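# Move boxes with repeated shelf lot numbers to desk

## Task

Every cardboard box sits above a lot number printed on the shelf edge beneath it. Find each box whose lot number shows up two or more times anywhere in the storeroom and place all of those boxes on the desk. They must rest there on their own at the end, not only while the robot holds them. The robot must not fall over or finish leaning, or the task fails.

## Robot and tools

ROBOT. A Hello Robot Stretch 3 in a physics simulator, with one arm. It has a two-wheel base (0.33 m long, 0.34 m wide), a lift on a vertical mast, and a telescoping arm that reaches out to the robot's RIGHT side. The base cannot slide sideways, so to move the gripper forward or back you drive the base. On-the-spot turns pivot about the point midway between the drive wheels, 0.05 m behind the front edge. With the arm pulled in and the wrist folded, the turning sweep has radius 0.28 m; an unfolded, level gripper reaches past that circle. Loose objects may occasionally get a small random shove.

FRAMES. Base frame: origin on the floor between the drive wheels, x forward, y left, z up. hand_pose is reported in this frame, located where the closed fingertips meet; with all wrist joints at zero its x axis points up, y back along the arm toward the mast, z toward the rear. Odometry frame = base frame at scene start. base_odometry counts only wheel rotation, so slipping still counts as travel; heading is positive left, within -3.142 to 3.142.

execute_actions: arguments actions (a list holding exactly one action, or empty to just read state and images) and optional cameras (list from head_camera, nav_camera, wrist_camera, all; omitted/null/["all"] gives all, [] gives none). An action may contain base, joints, or both, plus optional contact_limits; all parts start at once. base takes one command only, as an offset from where the base last measured itself: {"translate_m": d}, metres, -1 to 1, positive forward; or {"rotate_rad": d}, radians, -3.2 to 3.2, positive counter-clockwise (left). joints is a dict of absolute targets by name: lift_m 0 to 1.1 (arm height); arm_m 0 to 0.52 (extension); wrist_yaw_rad -1.345 to 4.42 (0 along the arm, positive toward the front, 3.0 folded over the base); wrist_pitch_rad -1.57 to 0.451 (0 level, negative tips fingers down); wrist_roll_rad -2.911 to 2.911 (0 fingers side by side); gripper_m -0.089 to 0.179 (bigger = wider; the real tip gap is about 0.007 less when nearly shut, 0.025 less when fully open, zero below 0.007); head_pan_rad -3.953 to 1.73 (0 forward, positive left, -1.57 along the arm); head_tilt_rad -1.53 to 0.419 (negative down). contact_limits: {"arm_m": effort %, 1 to 100} halts the arm motion at that motor effort (status contact_stop); lower is softer, too low stops immediately; values over the maximum are cut. Unknown keys or out-of-range numbers reject the whole call with no motion. Joints or base omitted from an action may still be driving toward earlier targets. Each action runs at most 15 s. Once a result reports a stop, later motion, wait and finished_scene calls in that same reply are skipped.

wait: seconds 0 to 10; commands nothing and returns state and images. zoom_image: camera plus region [x0, y0, x1, y1] in pixels of that camera's latest full image, at most 504x504, for reading e.g. lot numbers. finished_scene: scene (1 or 2) ends the scene permanently after the last command is held; the result tells whether the task succeeded and gives the next task.

RESULTS. base_status and joint_status: done (for the base, wheels turned the commanded amount even if slipping), off_target (stopped short, may still push), contact_stop, time_out, torque_fault. After the last three the target is dropped; arm or lift that contact-stopped go slack until recommanded, and a slack lift may sag under load or keep pressing. on_its_own covers uncommanded parts; its "held at" is a target, not a position. motor_effort is % of max, positive toward higher values, bracket = peak in last action; readings carry fixed bias and noise; an at-rest effort outside its rest range suggests pushing or carrying. Positive wheel effort pushes forward. turned_by_wheels and turned_by_imu give turn since last result. base_tilt in degrees, forward/right positive, with a fixed bias up to about 4 degrees. lidar_m: 12 distances from the base origin, 30-degree sectors starting straight ahead and going counter-clockwise (4th left, 7th behind, 10th right), plane 0.17 m high, range 0.15 to 12 m, "-" = nothing; misses clear objects, thin legs, table tops; sector 5 and parts of 6, 9, 10 can be self-occluded. wrist_depth_mm (45 to 1000) and head_depth_mm (280 to 4000, image sideways) are 7x7 grids of median depths from top left.

CAMERAS. head_camera 896x504 and nav_camera 672x504 fisheye both move with head pan/tilt; wrist_camera 644x364 rides on the gripper.

SPEED. Full base speed (0.30 m/s, 1.9 rad/s) only with the arm stowed: lift_m under 0.30, arm_m under 0.03, wrist_yaw_rad over 2.54; otherwise 0.10 m/s and 0.63 rad/s.

GRIPPING. Close to a gripper_m below the object width (lower squeezes harder; the stall guard may ease off so heavy items can slip; send a new value to re-squeeze). Release by opening at least 0.02 above the touching value. Neither the reading nor done proves a hold; check images.

CAUTIONS. Fold or unfold the wrist only with lift_m 0.32 to 0.95, wrist_pitch_rad -0.4, roll near 0; after folding the lift may go down to 0.25. With wrist_yaw_rad below -0.4, keep pitch at -0.5 or lower. Pushing the arm into something rigid with the gripper above about 0.45 m can tip the robot, more so with a high contact limit or a repeated push. Driving while gripping or pressing on something fixed, or snagging furniture (especially reversing), can tip it: undo in small steps, pull the gripper free, and lower the lift to about 0.2 if it stays tipped. Wrist servos shut off for 10 s after sustained strain.

Each tool is called after "Request:" by a JSON object that holds its "api" and its "payload", one argument or row to a line.

## Session

Request:
{"api": "execute_actions", "payload": {
  "actions": []
}}

Scene clock: 0.00 s.
base_odometry: x=+0.000 y=+0.000 heading=+0.000 (m, m, rad; odometry frame)
turned_by_wheels: +0.000 (rad since the last result)
turned_by_imu: +0.000 (rad since the last result)
base_tilt: forward=-2.0 right=+1.4 (deg)
lidar_m: 2.59 1.32 0.80 0.71 0.72 0.85 1.58 1.73 1.77 1.12 1.24 1.21
head_depth_mm: 1948 2732 2821 2802 2795 2705 2264 / 1946 2802 2808 2791 2801 2822 2267 / 1959 2691 2739 2711 2728 2740 2234 / 1961 2593 2632 2646 2667 2674 2264 / 1945 2540 2567 2565 2600 2609 2243 / 1972 2497 2530 2543 2529 2542 2233 / 1963 2441 2459 2450 2437 2449 2227
base_status: not commanded
joint_positions: lift_m=+0.506 arm_m=+0.003 wrist_yaw_rad=+3.086 wrist_pitch_rad=-0.322 wrist_roll_rad=-0.013 gripper_m=+0.037 head_pan_rad=-0.007 head_tilt_rad=-0.020
joint_status: not commanded
motor_effort: left_wheel=+0 right_wheel=+0 lift_m=+29 arm_m=-1 wrist_yaw_rad=+1 wrist_pitch_rad=+8 wrist_roll_rad=+0 gripper_m=+1 head_pan_rad=+0 head_tilt_rad=+1 (%)
hand_pose: x=-0.0082 y=+0.0876 z=+0.5412 quat_wxyz=(+0.132, +0.696, +0.095, +0.699) (m; base frame)
wrist_depth_mm: 572 596 667 685 751 794 864 / 607 638 693 746 817 857 942 / 650 691 761 799 862 940 - / 694 756 799 863 956 - - / 743 799 - 927 - - - / 777 816 - 842 869 841 862 / 702 705 694 717 709 721 722
pictures: head_camera (sideways: a quarter turn clockwise sets it upright), nav_camera (sideways: a quarter turn counterclockwise sets it upright), wrist_camera
Images, in order (width x height): head_camera 896x504, nav_camera 672x504, wrist_camera 644x364.

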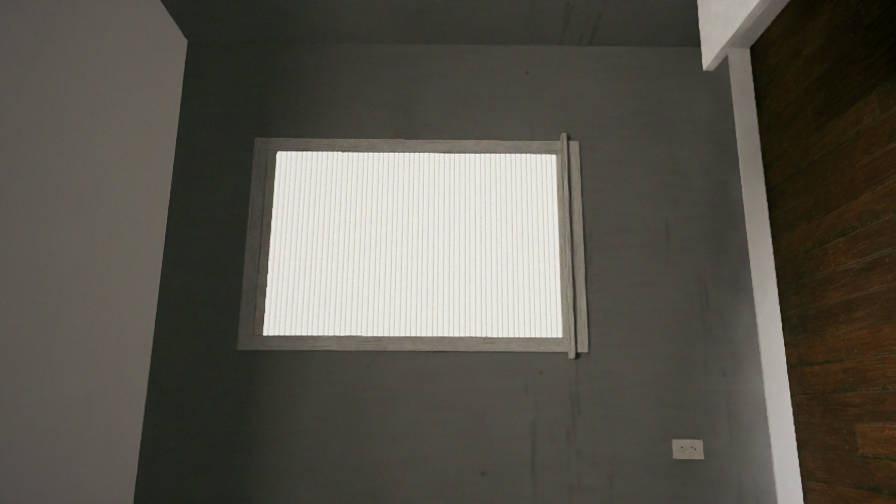

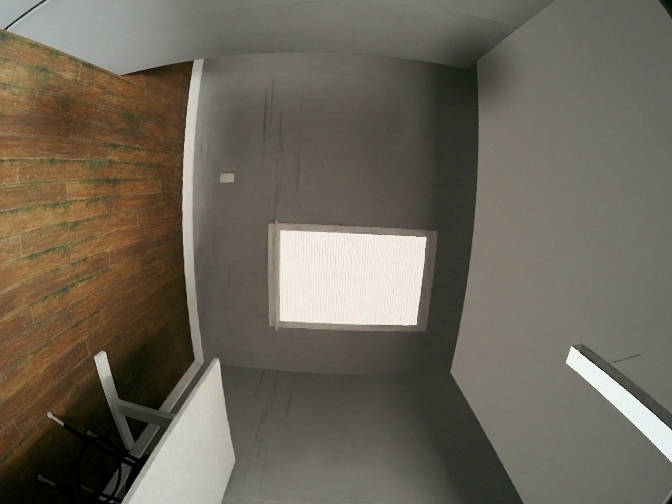

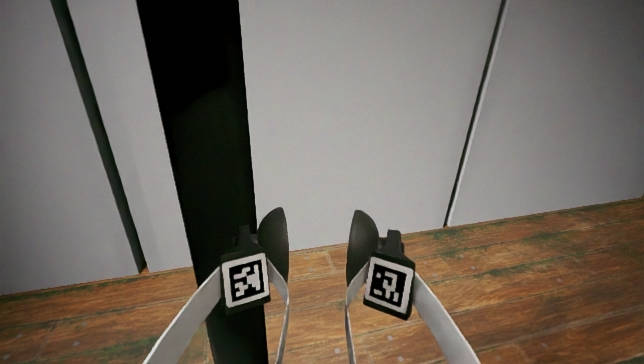

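Request:
{"api": "execute_actions", "payload": {
  "actions": [
    {"joints":{"head_pan_rad":-1.57,"head_tilt_rad":-0.5}}
  ],
  "cameras": ["head_camera","nav_camera"]
}}

Request:
{"api": "execute_actions", "payload": {
  "actions": [
    {"joints":{"head_pan_rad":-3.0,"head_tilt_rad":-0.4}}
  ],
  "cameras": ["head_camera","nav_camera"]
}}

Request:
{"api": "execute_actions", "payload": {
  "actions": [
    {"joints":{"head_pan_rad":1.6,"head_tilt_rad":-0.4}}
  ],
  "cameras": ["head_camera","nav_camera"]
}}

Scene clock: 7.17 s.
base_odometry: x=+0.000 y=+0.000 heading=+0.000 (m, m, rad; odometry frame)
turned_by_wheels: +0.000 (rad since the last result)
turned_by_imu: +0.000 (rad since the last result)
base_tilt: forward=-2.1 right=+1.4 (deg)
lidar_m: 2.59 1.32 0.81 0.71 0.72 0.85 1.58 1.73 1.77 1.12 1.23 1.20
head_depth_mm: 1455 1584 1743 1958 2106 1637 1337 / 1424 1538 1706 1887 2029 1635 1339 / 1403 1510 1663 1844 1988 1616 1341 / 1376 1487 1642 1802 1946 1617 1336 / 1337 1464 1579 1694 1846 1597 1330 / 1324 1429 1560 1248 992 1518 1292 / 1291 1384 1515 1246 990 1603 1331
base_status: not commanded
joint_positions: lift_m=+0.506 arm_m=+0.003 wrist_yaw_rad=+3.086 wrist_pitch_rad=-0.322 wrist_roll_rad=-0.013 gripper_m=+0.037 head_pan_rad=-1.563 head_tilt_rad=-0.494
joint_status: all done
motor_effort: left_wheel=+0(0) right_wheel=+0(0) lift_m=+29(29) arm_m=-1(1) wrist_yaw_rad=+0(0) wrist_pitch_rad=+7(8) wrist_roll_rad=+0(0) gripper_m=+0(1) head_pan_rad=-3(41) head_tilt_rad=-2(20) (%)
hand_pose: x=-0.0082 y=+0.0876 z=+0.5412 quat_wxyz=(+0.132, +0.696, +0.095, +0.699) (m; base frame)
wrist_depth_mm: 577 604 664 682 744 819 871 / 607 645 707 745 800 894 974 / 661 704 750 794 862 959 - / 706 763 817 883 944 - - / 741 804 - 939 - - - / 761 808 - 865 881 886 883 / 692 706 690 724 710 721 735
pictures: head_camera (sideways: a quarter turn clockwise sets it upright), nav_camera (sideways: a quarter turn counterclockwise sets it upright)
Images, in order (width x height): head_camera 896x504, nav_camera 672x504.

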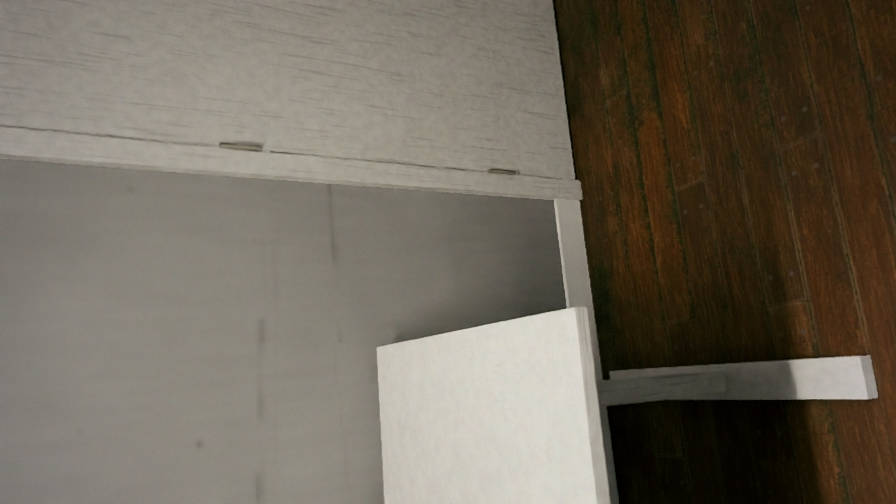

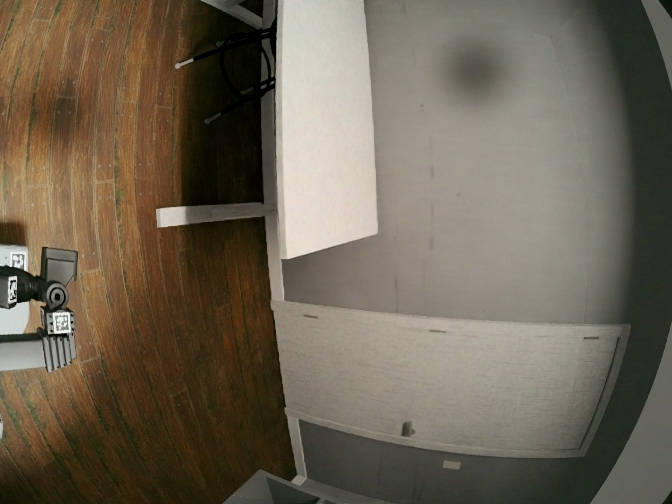

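Scene clock: 8.40 s.
base_odometry: x=+0.000 y=+0.000 heading=+0.000 (m, m, rad; odometry frame)
turned_by_wheels: +0.000 (rad since the last result)
turned_by_imu: +0.000 (rad since the last result)
base_tilt: forward=-2.1 right=+1.4 (deg)
lidar_m: 2.60 1.32 0.80 0.71 0.72 0.85 1.58 1.73 1.78 1.12 1.24 1.20
head_depth_mm: 1541 1618 1692 1719 1707 1672 1431 / 1863 1999 2090 2027 2098 1767 1426 / 1879 2034 2189 2282 2195 1763 1424 / 1851 2008 2160 2276 2191 1767 1421 / 1855 1995 2153 2222 2179 1745 1417 / 1579 1595 1725 1864 2005 1742 1419 / 1710 1935 2089 2194 2178 1740 1412
base_status: not commanded
joint_positions: lift_m=+0.506 arm_m=+0.003 wrist_yaw_rad=+3.086 wrist_pitch_rad=-0.322 wrist_roll_rad=-0.013 gripper_m=+0.037 head_pan_rad=-2.993 head_tilt_rad=-0.409
joint_status: all done
motor_effort: left_wheel=+0(0) right_wheel=+0(0) lift_m=+29(30) arm_m=-1(1) wrist_yaw_rad=+1(1) wrist_pitch_rad=+7(8) wrist_roll_rad=+0(0) gripper_m=+0(1) head_pan_rad=-4(44) head_tilt_rad=+3(11) (%)
hand_pose: x=-0.0082 y=+0.0876 z=+0.5412 quat_wxyz=(+0.132, +0.696, +0.095, +0.699) (m; base frame)
wrist_depth_mm: 585 602 654 699 732 805 866 / 607 637 705 743 801 877 969 / 659 701 767 798 863 960 - / 691 746 821 853 959 - - / 737 799 - 935 - - - / 784 834 - 837 870 856 869 / 683 691 687 708 717 735 728
pictures: head_camera (sideways: a quarter turn clockwise sets it upright), nav_camera (sideways: a quarter turn counterclockwise sets it upright)
Images, in order (width x height): head_camera 896x504, nav_camera 672x504.

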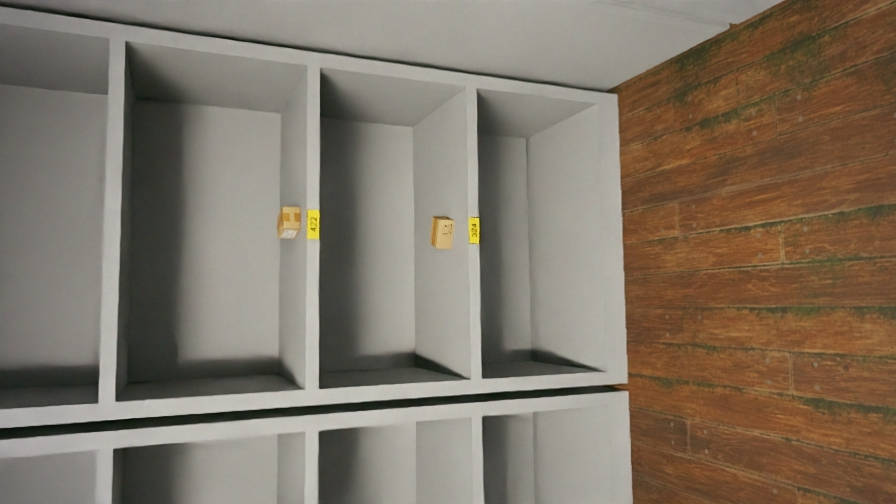

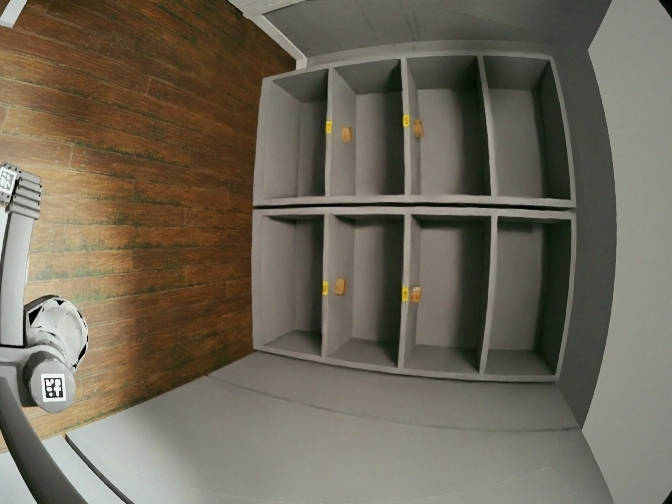

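Scene clock: 10.83 s.
base_odometry: x=+0.000 y=+0.000 heading=+0.000 (m, m, rad; odometry frame)
turned_by_wheels: +0.000 (rad since the last result)
turned_by_imu: +0.000 (rad since the last result)
base_tilt: forward=-2.0 right=+1.3 (deg)
lidar_m: 2.60 1.32 0.80 0.71 0.72 0.85 1.59 1.73 1.77 1.12 1.24 1.20
head_depth_mm: 635 684 743 808 892 991 1110 / 622 670 721 788 866 959 1070 / 608 654 706 764 842 925 1038 / 597 640 690 747 813 896 993 / 585 625 673 730 792 871 964 / 574 613 658 707 773 848 930 / 565 601 645 693 752 820 908
base_status: not commanded
joint_positions: lift_m=+0.506 arm_m=+0.003 wrist_yaw_rad=+3.086 wrist_pitch_rad=-0.322 wrist_roll_rad=-0.013 gripper_m=+0.037 head_pan_rad=+1.593 head_tilt_rad=-0.409
joint_status: all done
motor_effort: left_wheel=+0(1) right_wheel=+0(0) lift_m=+29(29) arm_m=-1(1) wrist_yaw_rad=+1(0) wrist_pitch_rad=+7(7) wrist_roll_rad=+0(0) gripper_m=+0(0) head_pan_rad=+3(43) head_tilt_rad=+3(3) (%)
hand_pose: x=-0.0082 y=+0.0876 z=+0.5412 quat_wxyz=(+0.132, +0.696, +0.095, +0.699) (m; base frame)
wrist_depth_mm: 579 597 646 690 740 790 864 / 609 638 715 725 793 862 958 / 647 695 768 822 869 961 - / 694 758 818 852 959 - - / 770 794 - 958 - - - / 792 841 - 848 852 855 882 / 701 691 690 720 717 718 752
pictures: head_camera (sideways: a quarter turn clockwise sets it upright), nav_camera (sideways: a quarter turn counterclockwise sets it upright)
Images, in order (width x height): head_camera 896x504, nav_camera 672x504.

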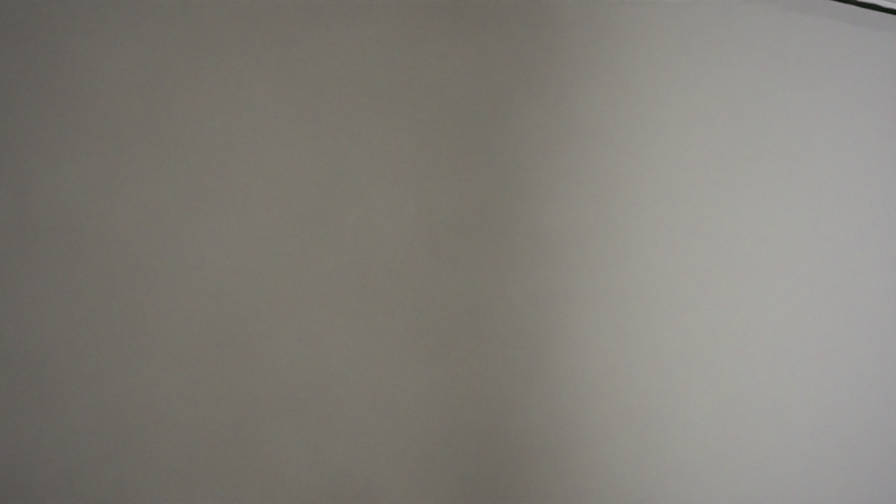

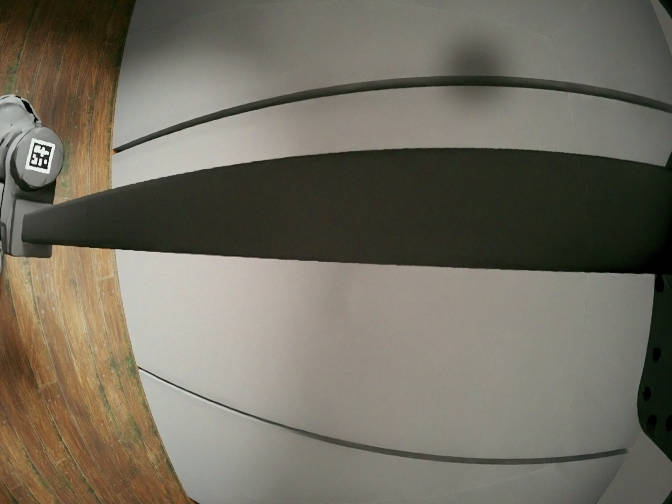

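Request:
{"api": "execute_actions", "payload": {
  "actions": [
    {"joints":{"head_pan_rad":-2.5,"head_tilt_rad":-0.4}}
  ],
  "cameras": ["head_camera"]
}}

Request:
{"api": "zoom_image", "payload": {
  "camera": "head_camera",
  "region": [200, 100, 600, 400]
}}

Scene clock: 16.83 s.
base_odometry: x=+0.000 y=+0.000 heading=+0.000 (m, m, rad; odometry frame)
turned_by_wheels: +0.000 (rad since the last result)
turned_by_imu: +0.000 (rad since the last result)
base_tilt: forward=-2.0 right=+1.4 (deg)
lidar_m: 2.60 1.32 0.80 0.71 0.72 0.86 1.59 1.73 1.77 1.12 1.24 1.20
head_depth_mm: 1453 1559 1749 1934 2238 1779 1431 / 1890 2013 2065 1901 2043 1760 1420 / 1966 2088 2214 2320 2198 1761 1418 / 1998 2181 2317 2475 2219 1747 1420 / 1947 2118 2204 2326 2285 1759 1408 / 2213 2340 2516 2759 2322 1750 1407 / 2051 2158 2272 2381 2294 1746 1411
base_status: not commanded
joint_positions: lift_m=+0.506 arm_m=+0.003 wrist_yaw_rad=+3.086 wrist_pitch_rad=-0.322 wrist_roll_rad=-0.013 gripper_m=+0.037 head_pan_rad=-2.493 head_tilt_rad=-0.409
joint_status: all done
motor_effort: left_wheel=+0(1) right_wheel=+1(0) lift_m=+29(29) arm_m=-1(1) wrist_yaw_rad=+2(0) wrist_pitch_rad=+8(8) wrist_roll_rad=+0(0) gripper_m=+1(0) head_pan_rad=-3(44) head_tilt_rad=+3(3) (%)
hand_pose: x=-0.0082 y=+0.0876 z=+0.5412 quat_wxyz=(+0.132, +0.696, +0.095, +0.699) (m; base frame)
wrist_depth_mm: 574 595 663 679 745 800 869 / 615 636 697 725 809 846 955 / 652 686 753 813 864 928 - / 715 737 813 874 955 - - / 752 801 - 933 - - - / 788 807 - 849 843 840 874 / 687 705 685 722 719 735 737
pictures: head_camera (sideways: a quarter turn clockwise sets it upright)
Images, in order (width x height): head_camera 896x504.

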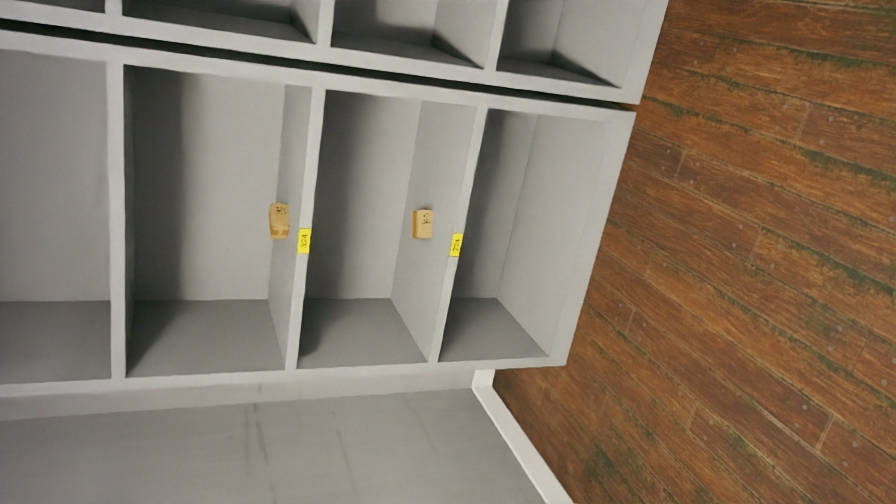

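Region (200, 100, 600, 400) of head_camera's 896x504 image, scaled by 1.260, with more detail than that image has; it fills the top 378 rows of this view, and the rest is white.

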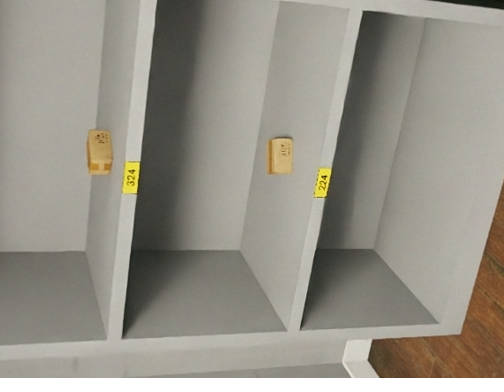

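Request:
{"api": "execute_actions", "payload": {
  "actions": [
    {"base":{"rotate_rad":0.21},"joints":{"head_pan_rad":0.8,"head_tilt_rad":-0.4,"lift_m":0.27}}
  ],
  "cameras": []
}}

Request:
{"api": "execute_actions", "payload": {
  "actions": [
    {"base":{"translate_m":1.0}}
  ],
  "cameras": ["nav_camera"]
}}

Scene clock: 27.43 s.
base_odometry: x=+0.000 y=+0.000 heading=+0.210 (m, m, rad; odometry frame)
turned_by_wheels: +0.210 (rad since the last result)
turned_by_imu: +0.209 (rad since the last result)
base_tilt: forward=-2.1 right=+1.2 (deg)
lidar_m: 2.59 1.01 0.74 0.72 0.74 1.01 1.73 2.06 1.65 1.12 1.20 1.70
head_depth_mm: 1211 1351 1510 2711 2259 1775 1418 / 1057 1166 1279 1441 1624 1715 1420 / 947 1030 1119 1232 1374 1552 1428 / 852 916 991 1083 1185 1306 1379 / 780 837 899 967 1055 1152 1251 / 714 758 807 867 925 1002 1098 / 660 697 739 785 835 899 970
base_status: done
joint_positions: lift_m=+0.271 arm_m=+0.003 wrist_yaw_rad=+3.086 wrist_pitch_rad=-0.323 wrist_roll_rad=-0.013 gripper_m=+0.037 head_pan_rad=+0.793 head_tilt_rad=-0.408
joint_status: all done
motor_effort: left_wheel=-3(9) right_wheel=+2(5) lift_m=+12(23) arm_m=-1(1) wrist_yaw_rad=+0(1) wrist_pitch_rad=+8(8) wrist_roll_rad=+0(0) gripper_m=+0(0) head_pan_rad=+3(43) head_tilt_rad=+3(2) (%)
hand_pose: x=-0.0083 y=+0.0875 z=+0.3052 quat_wxyz=(+0.133, +0.696, +0.095, +0.699) (m; base frame)
wrist_depth_mm: 659 657 659 682 671 699 710 / 693 698 719 719 731 733 738 / 747 753 773 779 803 786 826 / 789 792 809 802 853 823 839 / 638 651 - 652 698 687 693 / 526 533 - 532 552 547 558 / 444 476 - - 463 466 467
pictures: none
No camera images: the call's "cameras" was empty. Leave "cameras" out to get every camera's image.

Scene clock: 32.47 s.
base_odometry: x=+0.978 y=+0.208 heading=+0.210 (m, m, rad; odometry frame)
turned_by_wheels: +0.000 (rad since the last result)
turned_by_imu: +0.004 (rad since the last result)
base_tilt: forward=-2.0 right=+1.4 (deg)
lidar_m: 1.59 1.65 0.74 0.71 0.74 1.02 2.73 2.21 0.97 0.97 1.66 1.64
head_depth_mm: 1487 1554 1639 1728 1840 1783 1431 / 1602 1695 1775 1902 2005 1782 1432 / 1723 1846 1968 2099 2184 1786 1418 / 1891 2039 2162 2364 2317 1755 1423 / 2120 2258 2383 2615 2227 1628 1346 / 707 749 802 854 923 998 1085 / 657 694 733 778 831 895 964
base_status: done
joint_positions: lift_m=+0.271 arm_m=+0.003 wrist_yaw_rad=+3.086 wrist_pitch_rad=-0.323 wrist_roll_rad=-0.013 gripper_m=+0.037 head_pan_rad=+0.793 head_tilt_rad=-0.408
joint_status: not commanded
motor_effort: left_wheel=-4(10) right_wheel=+2(6) lift_m=+12(12) arm_m=+0(1) wrist_yaw_rad=+0(0) wrist_pitch_rad=+8(8) wrist_roll_rad=+0(0) gripper_m=+1(1) head_pan_rad=+3(3) head_tilt_rad=+3(3) (%)
hand_pose: x=-0.0083 y=+0.0875 z=+0.3052 quat_wxyz=(+0.133, +0.696, +0.096, +0.699) (m; base frame)
wrist_depth_mm: 638 653 665 659 686 676 - / 702 716 713 710 719 739 - / 756 747 765 771 784 808 - / 781 790 821 816 835 846 914 / 635 641 - 666 699 681 702 / 521 531 - 542 549 549 562 / 441 472 - - 461 466 471
pictures: nav_camera (sideways: a quarter turn counterclockwise sets it upright)
Images, in order (width x height): nav_camera 672x504.

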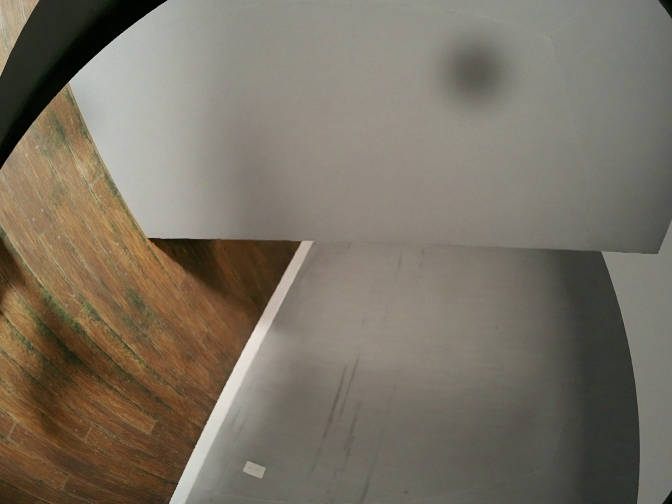

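Request:
{"api": "execute_actions", "payload": {
  "actions": [
    {"base":{"translate_m":1.0},"joints":{"head_pan_rad":1.5}}
  ],
  "cameras": ["nav_camera"]
}}

Scene clock: 40.77 s.
base_odometry: x=+1.956 y=+0.416 heading=+0.210 (m, m, rad; odometry frame)
turned_by_wheels: +0.000 (rad since the last result)
turned_by_imu: +0.003 (rad since the last result)
base_tilt: forward=-2.1 right=+1.1 (deg)
lidar_m: 0.58 0.60 0.83 2.18 0.89 1.01 2.87 1.57 1.36 1.60 0.81 0.60
head_depth_mm: 1326 1336 1344 1356 1356 1370 1345 / 1775 1796 1799 1816 1849 1713 1439 / 1897 2022 2172 2358 2347 1773 1420 / 1871 2013 2186 2344 2330 1760 1417 / 1852 1981 2162 2370 2308 1759 1417 / 1848 1971 2110 2298 2315 1748 1413 / 1825 1936 2076 2250 2287 1748 1417
base_status: done
joint_positions: lift_m=+0.271 arm_m=+0.003 wrist_yaw_rad=+3.086 wrist_pitch_rad=-0.323 wrist_roll_rad=-0.013 gripper_m=+0.037 head_pan_rad=+1.493 head_tilt_rad=-0.408
joint_status: all done
motor_effort: left_wheel=-4(10) right_wheel=+2(7) lift_m=+11(11) arm_m=-1(1) wrist_yaw_rad=+1(0) wrist_pitch_rad=+8(9) wrist_roll_rad=+0(0) gripper_m=+0(0) head_pan_rad=+3(33) head_tilt_rad=+2(3) (%)
hand_pose: x=-0.0083 y=+0.0875 z=+0.3052 quat_wxyz=(+0.133, +0.696, +0.096, +0.699) (m; base frame)
wrist_depth_mm: 637 718 - - - 954 649 / 697 768 - - - 938 637 / 735 776 - - - 964 644 / 786 789 851 849 868 854 639 / 625 646 - 653 702 680 628 / 516 526 - 537 549 546 551 / 441 469 - - 456 469 469
pictures: nav_camera (sideways: a quarter turn counterclockwise sets it upright)
Images, in order (width x height): nav_camera 672x504.

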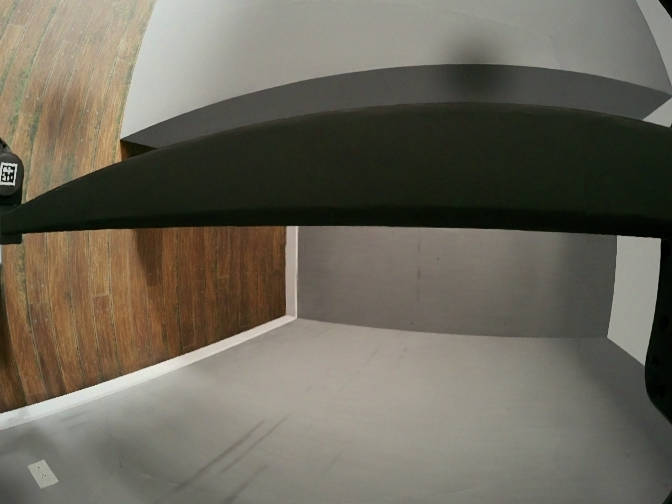

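Request:
{"api": "execute_actions", "payload": {
  "actions": [
    {"base":{"rotate_rad":1.57},"joints":{"head_pan_rad":1.3}}
  ],
  "cameras": []
}}

Request:
{"api": "execute_actions", "payload": {
  "actions": [
    {"base":{"translate_m":1.0}}
  ],
  "cameras": []
}}

Request:
{"api": "execute_actions", "payload": {
  "actions": [
    {"base":{"translate_m":0.55}}
  ]
}}

Scene clock: 47.83 s.
base_odometry: x=+1.956 y=+0.416 heading=+1.780 (m, m, rad; odometry frame)
turned_by_wheels: +1.570 (rad since the last result)
turned_by_imu: +1.558 (rad since the last result)
base_tilt: forward=-2.1 right=+1.3 (deg)
lidar_m: 2.18 0.84 1.01 2.89 2.24 1.36 1.60 0.81 0.60 0.58 0.60 0.83
head_depth_mm: 1108 1132 1156 1185 1225 1267 1314 / 1336 1382 1412 1469 1518 1582 1420 / 1677 1749 1805 1895 2018 1755 1423 / 2240 2369 2497 2713 2342 1759 1427 / 3350 3515 3856 3421 2295 1762 1412 / 3532 3825 - 3421 2308 1750 1417 / 3531 3758 3925 3381 2296 1737 1411
base_status: done
joint_positions: lift_m=+0.271 arm_m=+0.003 wrist_yaw_rad=+3.086 wrist_pitch_rad=-0.323 wrist_roll_rad=-0.013 gripper_m=+0.037 head_pan_rad=+1.307 head_tilt_rad=-0.408
joint_status: all done
motor_effort: left_wheel=-3(14) right_wheel=+1(7) lift_m=+12(11) arm_m=-2(2) wrist_yaw_rad=+0(0) wrist_pitch_rad=+8(8) wrist_roll_rad=+0(0) gripper_m=+0(0) head_pan_rad=-4(21) head_tilt_rad=+2(2) (%)
hand_pose: x=-0.0083 y=+0.0875 z=+0.3052 quat_wxyz=(+0.133, +0.696, +0.096, +0.699) (m; base frame)
wrist_depth_mm: - - - - - - 779 / - - - - - - 785 / - - - - - - 785 / 808 814 828 857 861 900 776 / 634 646 - 651 705 692 678 / 526 532 - 544 545 553 561 / 444 482 - - 462 468 471
pictures: none
No camera images: the call's "cameras" was empty. Leave "cameras" out to get every camera's image.

Scene clock: 52.77 s.
base_odometry: x=+1.749 y=+1.395 heading=+1.779 (m, m, rad; odometry frame)
turned_by_wheels: +0.000 (rad since the last result)
turned_by_imu: +0.004 (rad since the last result)
base_tilt: forward=-1.9 right=+1.4 (deg)
lidar_m: 1.17 1.22 0.45 0.43 0.45 2.28 2.20 0.83 0.61 0.59 0.62 0.86
head_depth_mm: 1863 1920 1958 2028 2061 1790 1439 / 2264 2337 2382 2477 2330 1779 1439 / 2705 2864 3102 3024 2324 1781 1421 / 352 377 406 440 483 534 592 / 342 368 395 426 463 508 564 / 335 357 383 413 448 489 539 / 327 348 372 400 433 472 518
base_status: done
joint_positions: lift_m=+0.271 arm_m=+0.003 wrist_yaw_rad=+3.086 wrist_pitch_rad=-0.323 wrist_roll_rad=-0.013 gripper_m=+0.037 head_pan_rad=+1.307 head_tilt_rad=-0.408
joint_status: not commanded
motor_effort: left_wheel=-4(10) right_wheel=+1(7) lift_m=+11(12) arm_m=-1(1) wrist_yaw_rad=+0(1) wrist_pitch_rad=+8(8) wrist_roll_rad=+0(0) gripper_m=+0(0) head_pan_rad=-3(3) head_tilt_rad=+2(3) (%)
hand_pose: x=-0.0083 y=+0.0875 z=+0.3052 quat_wxyz=(+0.133, +0.696, +0.096, +0.699) (m; base frame)
wrist_depth_mm: - 416 423 414 437 - - / - 447 453 453 461 - - / - 492 490 490 508 - - / 809 544 526 533 775 882 889 / 641 591 - 591 664 677 696 / 516 531 - 543 554 555 560 / 446 474 - - 460 464 466
pictures: none
No camera images: the call's "cameras" was empty. Leave "cameras" out to get every camera's image.

Scene clock: 56.27 s.
base_odometry: x=+1.635 y=+1.933 heading=+1.779 (m, m, rad; odometry frame)
turned_by_wheels: +0.000 (rad since the last result)
turned_by_imu: +0.002 (rad since the last result)
base_tilt: forward=-2.2 right=+1.4 (deg)
lidar_m: 0.62 0.64 0.89 1.46 0.59 0.62 2.21 0.84 0.62 0.60 0.63 0.64
head_depth_mm: 969 993 1021 1053 1083 1117 1148 / 1168 1205 1249 1297 1336 1387 1353 / 1468 1546 1594 1668 1737 1703 1420 / 2011 2101 2263 2396 2215 1764 1417 / 3095 3423 3774 3231 2302 1756 1410 / 3541 3848 - 3436 2329 1749 1417 / 3494 3784 3952 3289 2285 1746 1418
base_status: done
joint_positions: lift_m=+0.271 arm_m=+0.003 wrist_yaw_rad=+3.086 wrist_pitch_rad=-0.323 wrist_roll_rad=-0.013 gripper_m=+0.037 head_pan_rad=+1.307 head_tilt_rad=-0.408
joint_status: not commanded
motor_effort: left_wheel=-3(10) right_wheel=+1(7) lift_m=+12(12) arm_m=-1(1) wrist_yaw_rad=+0(1) wrist_pitch_rad=+8(8) wrist_roll_rad=+0(0) gripper_m=+0(0) head_pan_rad=-3(3) head_tilt_rad=+3(3) (%)
hand_pose: x=-0.0083 y=+0.0875 z=+0.3052 quat_wxyz=(+0.133, +0.696, +0.096, +0.699) (m; base frame)
wrist_depth_mm: - - - - - - 689 / - - - - - - 693 / 485 950 - - - - 686 / 518 711 851 888 865 877 697 / 552 628 - 668 705 681 654 / 523 523 - 538 546 555 566 / 447 475 - - 460 469 469
pictures: head_camera (sideways: a quarter turn clockwise sets it upright), nav_camera (sideways: a quarter turn counterclockwise sets it upright), wrist_camera
Images, in order (width x height): head_camera 896x504, nav_camera 672x504, wrist_camera 644x364.

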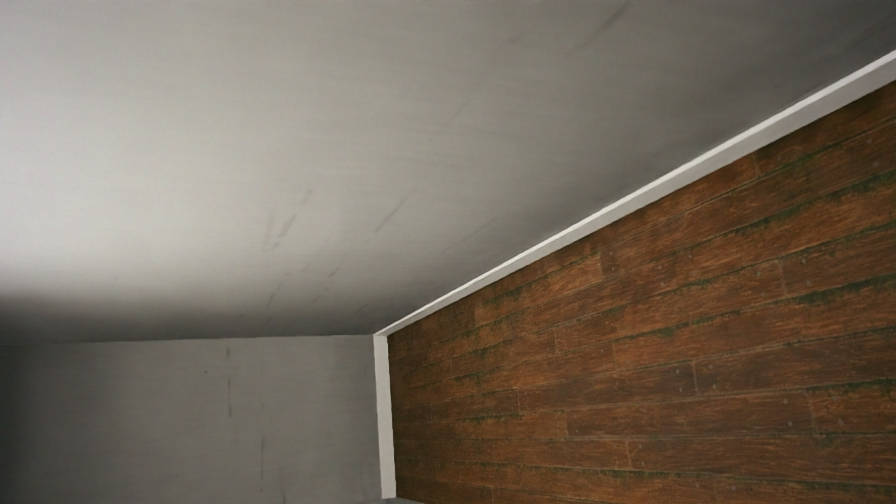

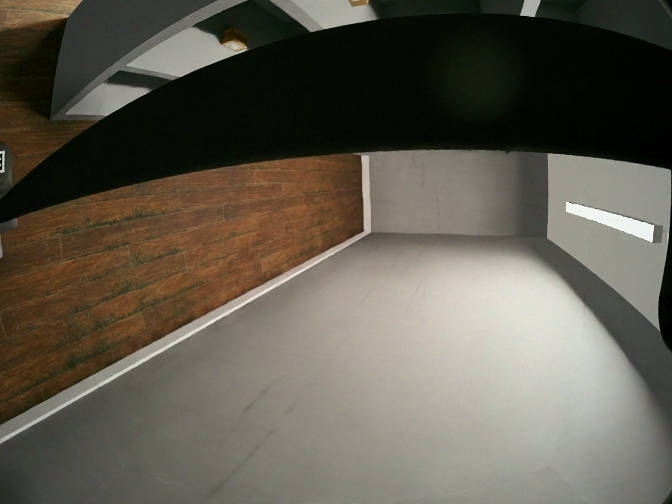

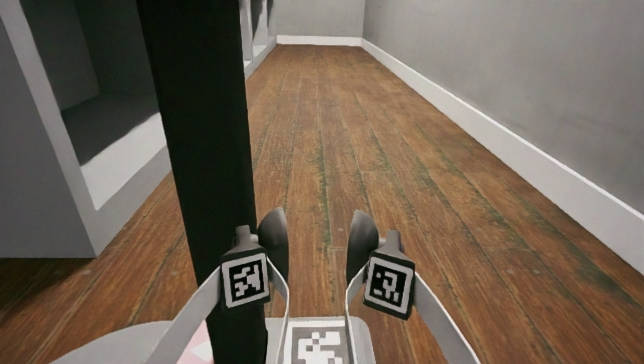

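Request:
{"api": "execute_actions", "payload": {
  "actions": [
    {"base":{"translate_m":0.2},"joints":{"head_pan_rad":-2.2,"head_tilt_rad":-0.6}}
  ],
  "cameras": []
}}

Request:
{"api": "execute_actions", "payload": {
  "actions": [
    {"base":{"rotate_rad":-1.56}}
  ],
  "cameras": ["head_camera","nav_camera"]
}}

Request:
{"api": "execute_actions", "payload": {
  "actions": [
    {"base":{"translate_m":-0.9},"joints":{"head_pan_rad":-1.57,"head_tilt_rad":-0.8}}
  ],
  "cameras": ["head_camera","nav_camera"]
}}

Scene clock: 65.40 s.
base_odometry: x=+1.594 y=+2.128 heading=+1.779 (m, m, rad; odometry frame)
turned_by_wheels: +0.000 (rad since the last result)
turned_by_imu: +0.000 (rad since the last result)
base_tilt: forward=-2.1 right=+1.3 (deg)
lidar_m: 0.41 0.43 0.60 1.75 1.47 0.74 2.21 0.84 0.63 0.61 0.58 0.43
head_depth_mm: 766 870 1012 1205 1485 1495 1282 / 704 791 906 1056 1268 1461 1268 / 655 728 821 946 1113 1343 1261 / 612 673 753 852 985 1172 1251 / 568 627 694 783 888 1035 1204 / 536 586 646 718 809 930 1082 / 506 550 600 664 741 838 971
base_status: done
joint_positions: lift_m=+0.271 arm_m=+0.003 wrist_yaw_rad=+3.086 wrist_pitch_rad=-0.323 wrist_roll_rad=-0.013 gripper_m=+0.037 head_pan_rad=-2.193 head_tilt_rad=-0.594
joint_status: all done
motor_effort: left_wheel=-3(11) right_wheel=+2(7) lift_m=+12(11) arm_m=-1(1) wrist_yaw_rad=+1(0) wrist_pitch_rad=+8(8) wrist_roll_rad=+0(0) gripper_m=+0(0) head_pan_rad=-3(43) head_tilt_rad=-2(13) (%)
hand_pose: x=-0.0083 y=+0.0875 z=+0.3052 quat_wxyz=(+0.133, +0.696, +0.096, +0.699) (m; base frame)
wrist_depth_mm: - - - - - 695 473 / - - - - - 700 478 / 921 - - - - 699 477 / 739 829 854 841 872 681 471 / 632 646 - 671 693 624 472 / 517 532 - 538 555 547 460 / 439 473 - - 461 462 438
pictures: none
No camera images: the call's "cameras" was empty. Leave "cameras" out to get every camera's image.

Scene clock: 67.53 s.
base_odometry: x=+1.594 y=+2.128 heading=+0.219 (m, m, rad; odometry frame)
turned_by_wheels: -1.560 (rad since the last result)
turned_by_imu: -1.549 (rad since the last result)
base_tilt: forward=-2.0 right=+1.3 (deg)
lidar_m: 0.61 0.57 0.43 0.41 0.43 0.61 1.81 1.43 0.74 2.16 0.84 0.63
head_depth_mm: 1347 1382 1533 1429 1697 1511 1265 / 1256 1318 998 1363 1624 1472 1272 / 1162 1255 917 1406 1198 1427 1257 / 611 683 768 882 1016 1232 1259 / 686 760 861 983 1150 1383 1250 / 813 920 1068 1305 1703 1478 1252 / 2986 3141 3166 2372 1819 1478 1243
base_status: done
joint_positions: lift_m=+0.271 arm_m=+0.003 wrist_yaw_rad=+3.086 wrist_pitch_rad=-0.323 wrist_roll_rad=-0.013 gripper_m=+0.037 head_pan_rad=-2.193 head_tilt_rad=-0.594
joint_status: not commanded
motor_effort: left_wheel=+3(17) right_wheel=-1(5) lift_m=+12(12) arm_m=-1(2) wrist_yaw_rad=+1(0) wrist_pitch_rad=+8(8) wrist_roll_rad=+0(0) gripper_m=+0(0) head_pan_rad=-3(3) head_tilt_rad=-2(2) (%)
hand_pose: x=-0.0083 y=+0.0874 z=+0.3052 quat_wxyz=(+0.133, +0.696, +0.096, +0.699) (m; base frame)
wrist_depth_mm: 393 400 406 406 409 412 415 / 424 429 435 436 439 444 446 / 457 461 466 469 473 476 478 / 499 498 506 510 511 519 527 / 529 533 - 549 552 551 564 / 521 528 - 546 543 550 556 / 442 472 - - 466 469 471
pictures: head_camera (sideways: a quarter turn clockwise sets it upright), nav_camera (sideways: a quarter turn counterclockwise sets it upright)
Images, in order (width x height): head_camera 896x504, nav_camera 672x504.

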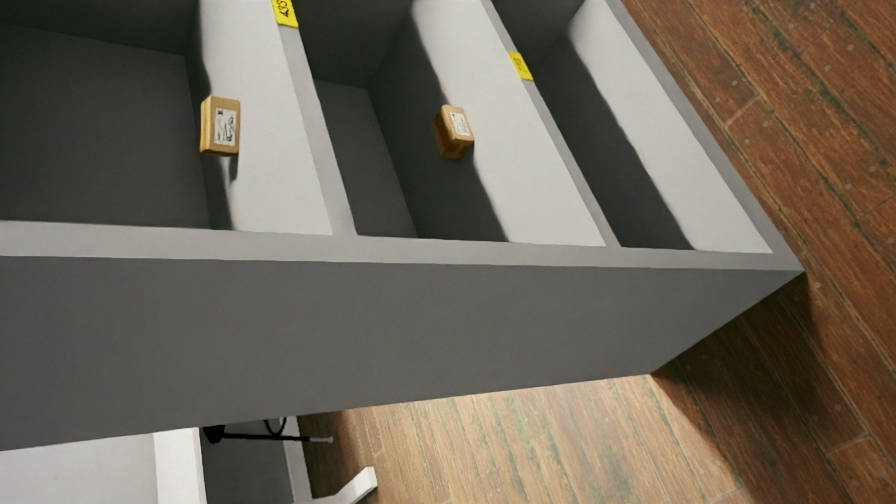

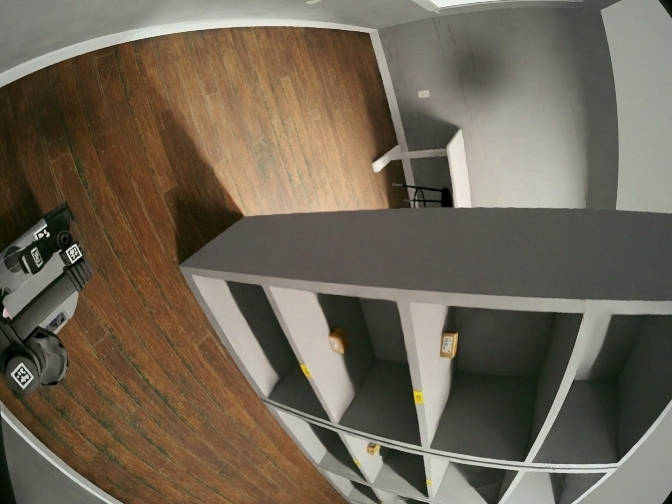

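Scene clock: 72.23 s.
base_odometry: x=+0.715 y=+1.933 heading=+0.219 (m, m, rad; odometry frame)
turned_by_wheels: +0.000 (rad since the last result)
turned_by_imu: -0.004 (rad since the last result)
base_tilt: forward=-2.1 right=+1.5 (deg)
lidar_m: 1.52 0.61 0.45 0.44 0.46 0.64 1.88 1.44 0.70 1.04 0.73 1.56
head_depth_mm: 880 722 1012 1063 984 1270 1173 / 885 716 1169 1092 981 1276 1167 / 879 710 1166 1090 973 1282 1159 / 868 702 1173 1056 974 1266 1161 / 871 701 1180 1069 970 1265 1151 / 870 696 1174 1074 1343 1272 1149 / 870 691 1172 1072 1287 1251 1150
base_status: done
joint_positions: lift_m=+0.271 arm_m=+0.003 wrist_yaw_rad=+3.086 wrist_pitch_rad=-0.323 wrist_roll_rad=-0.013 gripper_m=+0.037 head_pan_rad=-1.577 head_tilt_rad=-0.790
joint_status: all done
motor_effort: left_wheel=+4(9) right_wheel=-2(6) lift_m=+12(12) arm_m=-2(1) wrist_yaw_rad=+0(0) wrist_pitch_rad=+8(8) wrist_roll_rad=+0(0) gripper_m=+0(0) head_pan_rad=+3(35) head_tilt_rad=-3(16) (%)
hand_pose: x=-0.0083 y=+0.0874 z=+0.3052 quat_wxyz=(+0.133, +0.696, +0.096, +0.699) (m; base frame)
wrist_depth_mm: 416 419 422 424 428 432 437 / 444 446 452 455 462 469 475 / 479 488 496 491 504 508 508 / 523 522 537 535 546 556 556 / 561 564 - 571 572 592 601 / 525 529 - 536 546 552 557 / 444 480 - - 456 459 469
pictures: head_camera (sideways: a quarter turn clockwise sets it upright), nav_camera (sideways: a quarter turn counterclockwise sets it upright)
Images, in order (width x height): head_camera 896x504, nav_camera 672x504.

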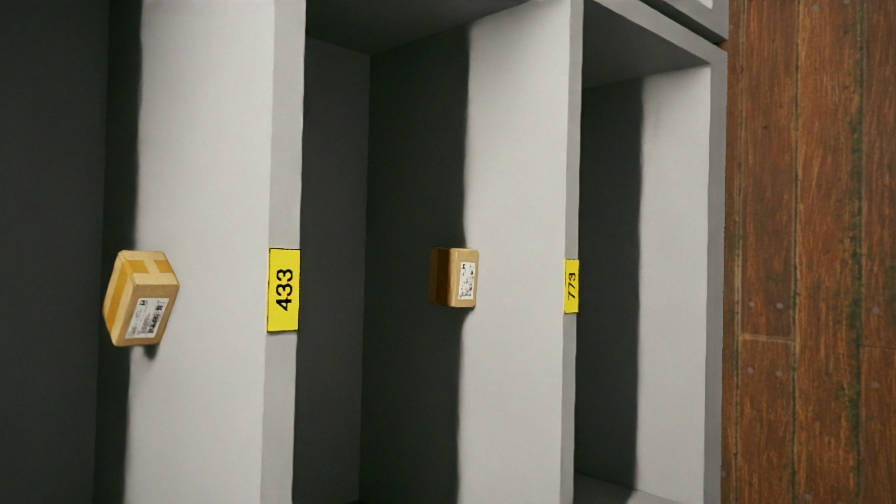

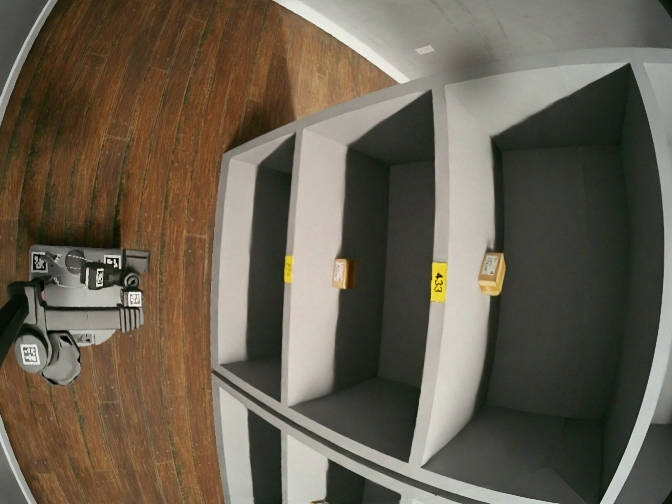

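Request:
{"api": "execute_actions", "payload": {
  "actions": [
    {"base":{"rotate_rad":-0.03}}
  ],
  "cameras": []
}}

Request:
{"api": "execute_actions", "payload": {
  "actions": [
    {"base":{"translate_m":-0.9}}
  ],
  "cameras": ["head_camera"]
}}

Request:
{"api": "execute_actions", "payload": {
  "actions": [
    {"base":{"translate_m":-0.9}}
  ],
  "cameras": ["head_camera","nav_camera"]
}}

Scene clock: 77.30 s.
base_odometry: x=+0.715 y=+1.933 heading=+0.189 (m, m, rad; odometry frame)
turned_by_wheels: -0.030 (rad since the last result)
turned_by_imu: -0.030 (rad since the last result)
base_tilt: forward=-2.1 right=+1.3 (deg)
lidar_m: 1.52 0.62 0.45 0.44 0.45 0.62 1.67 1.46 0.70 1.04 0.74 1.58
head_depth_mm: 892 720 1002 1037 982 1263 1166 / 884 714 1173 1096 982 1277 1168 / 874 711 1174 1087 972 1280 1159 / 872 707 1173 1053 971 1268 1159 / 868 699 1167 1050 968 1265 1154 / 867 693 1160 1069 966 1263 1149 / 866 689 1162 1070 958 1250 1150
base_status: done
joint_positions: lift_m=+0.271 arm_m=+0.003 wrist_yaw_rad=+3.086 wrist_pitch_rad=-0.323 wrist_roll_rad=-0.013 gripper_m=+0.037 head_pan_rad=-1.577 head_tilt_rad=-0.791
joint_status: not commanded
motor_effort: left_wheel=+3(13) right_wheel=-1(6) lift_m=+12(12) arm_m=-1(1) wrist_yaw_rad=-1(0) wrist_pitch_rad=+8(8) wrist_roll_rad=+0(0) gripper_m=+0(0) head_pan_rad=+3(3) head_tilt_rad=-3(3) (%)
hand_pose: x=-0.0083 y=+0.0874 z=+0.3052 quat_wxyz=(+0.133, +0.696, +0.096, +0.699) (m; base frame)
wrist_depth_mm: 408 411 419 426 433 432 444 / 433 444 449 458 461 479 486 / 463 481 494 495 498 512 519 / 509 514 529 535 552 557 566 / 544 541 - 574 587 598 619 / 518 525 - 546 548 541 567 / 444 472 - - 461 467 466
pictures: none
No camera images: the call's "cameras" was empty. Leave "cameras" out to get every camera's image.

Scene clock: 82.00 s.
base_odometry: x=-0.168 y=+1.763 heading=+0.190 (m, m, rad; odometry frame)
turned_by_wheels: +0.000 (rad since the last result)
turned_by_imu: -0.004 (rad since the last result)
base_tilt: forward=-2.0 right=+1.4 (deg)
lidar_m: 1.74 0.61 0.45 0.43 0.44 0.60 1.61 1.49 0.73 1.04 0.72 1.46
head_depth_mm: 889 721 1079 1065 1047 1280 1168 / 883 718 1194 1092 1363 1275 1160 / 882 711 1192 1086 1372 1274 1163 / 876 700 1178 1077 1358 1270 1165 / 878 702 1183 1079 1347 1271 1157 / 874 695 1175 1080 1342 1260 1149 / 869 689 1170 1068 1254 1261 1144
base_status: done
joint_positions: lift_m=+0.271 arm_m=+0.003 wrist_yaw_rad=+3.086 wrist_pitch_rad=-0.323 wrist_roll_rad=-0.013 gripper_m=+0.037 head_pan_rad=-1.577 head_tilt_rad=-0.791
joint_status: not commanded
motor_effort: left_wheel=+3(10) right_wheel=-1(6) lift_m=+12(11) arm_m=-1(1) wrist_yaw_rad=+0(0) wrist_pitch_rad=+8(8) wrist_roll_rad=+0(0) gripper_m=+1(0) head_pan_rad=+3(2) head_tilt_rad=-3(3) (%)
hand_pose: x=-0.0083 y=+0.0874 z=+0.3052 quat_wxyz=(+0.133, +0.696, +0.096, +0.699) (m; base frame)
wrist_depth_mm: 395 404 416 418 424 434 444 / 427 437 438 445 457 462 474 / 458 467 478 483 500 505 516 / 496 507 519 526 544 555 564 / 530 543 - 563 575 588 598 / 523 528 - 538 546 545 566 / 445 469 - - 464 463 467
pictures: head_camera (sideways: a quarter turn clockwise sets it upright)
Images, in order (width x height): head_camera 896x504.

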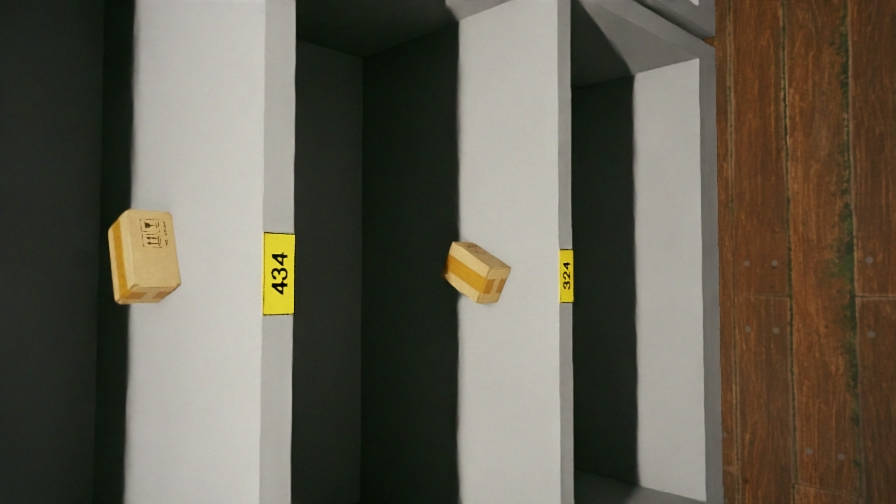

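Scene clock: 86.70 s.
base_odometry: x=-1.052 y=+1.593 heading=+0.190 (m, m, rad; odometry frame)
turned_by_wheels: +0.000 (rad since the last result)
turned_by_imu: -0.004 (rad since the last result)
base_tilt: forward=-2.0 right=+1.2 (deg)
lidar_m: 1.72 0.60 0.43 0.42 0.43 0.58 1.45 1.50 0.76 1.06 0.71 1.46
head_depth_mm: 895 720 1164 1105 1102 1286 1166 / 900 719 1201 1090 1364 1304 1165 / 891 710 1209 1088 1360 1293 1168 / 887 681 1199 1050 1354 1288 1157 / 886 701 1194 1074 1351 1272 1154 / 883 696 1182 1070 1339 1262 1156 / 879 688 1162 1073 1155 1262 1149
base_status: done
joint_positions: lift_m=+0.271 arm_m=+0.003 wrist_yaw_rad=+3.086 wrist_pitch_rad=-0.323 wrist_roll_rad=-0.013 gripper_m=+0.037 head_pan_rad=-1.577 head_tilt_rad=-0.791
joint_status: not commanded
motor_effort: left_wheel=+4(9) right_wheel=-2(6) lift_m=+12(12) arm_m=-2(1) wrist_yaw_rad=+0(0) wrist_pitch_rad=+8(8) wrist_roll_rad=+0(0) gripper_m=+0(0) head_pan_rad=+3(2) head_tilt_rad=-3(3) (%)
hand_pose: x=-0.0083 y=+0.0874 z=+0.3052 quat_wxyz=(+0.133, +0.696, +0.096, +0.699) (m; base frame)
wrist_depth_mm: 386 393 405 407 414 425 426 / 416 415 437 434 440 456 463 / 444 454 468 477 478 487 504 / 483 488 509 507 532 545 547 / 516 527 - 551 556 575 592 / 525 524 - 549 553 552 556 / 443 470 - - 454 468 470
pictures: head_camera (sideways: a quarter turn clockwise sets it upright), nav_camera (sideways: a quarter turn counterclockwise sets it upright)
Images, in order (width x height): head_camera 896x504, nav_camera 672x504.

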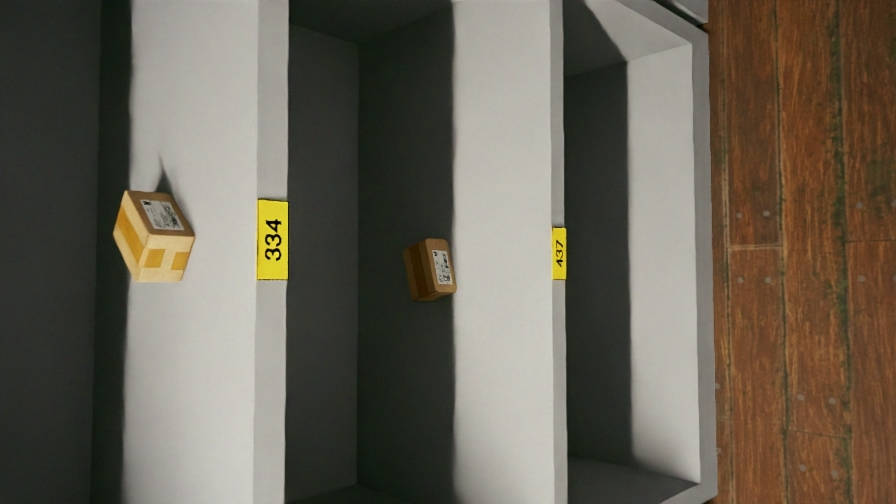

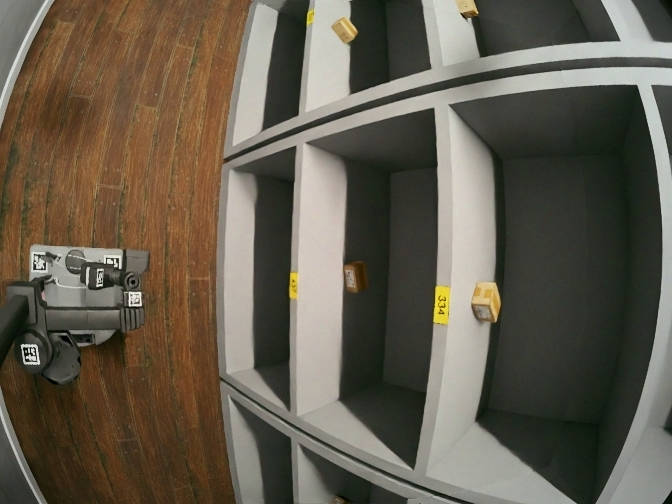

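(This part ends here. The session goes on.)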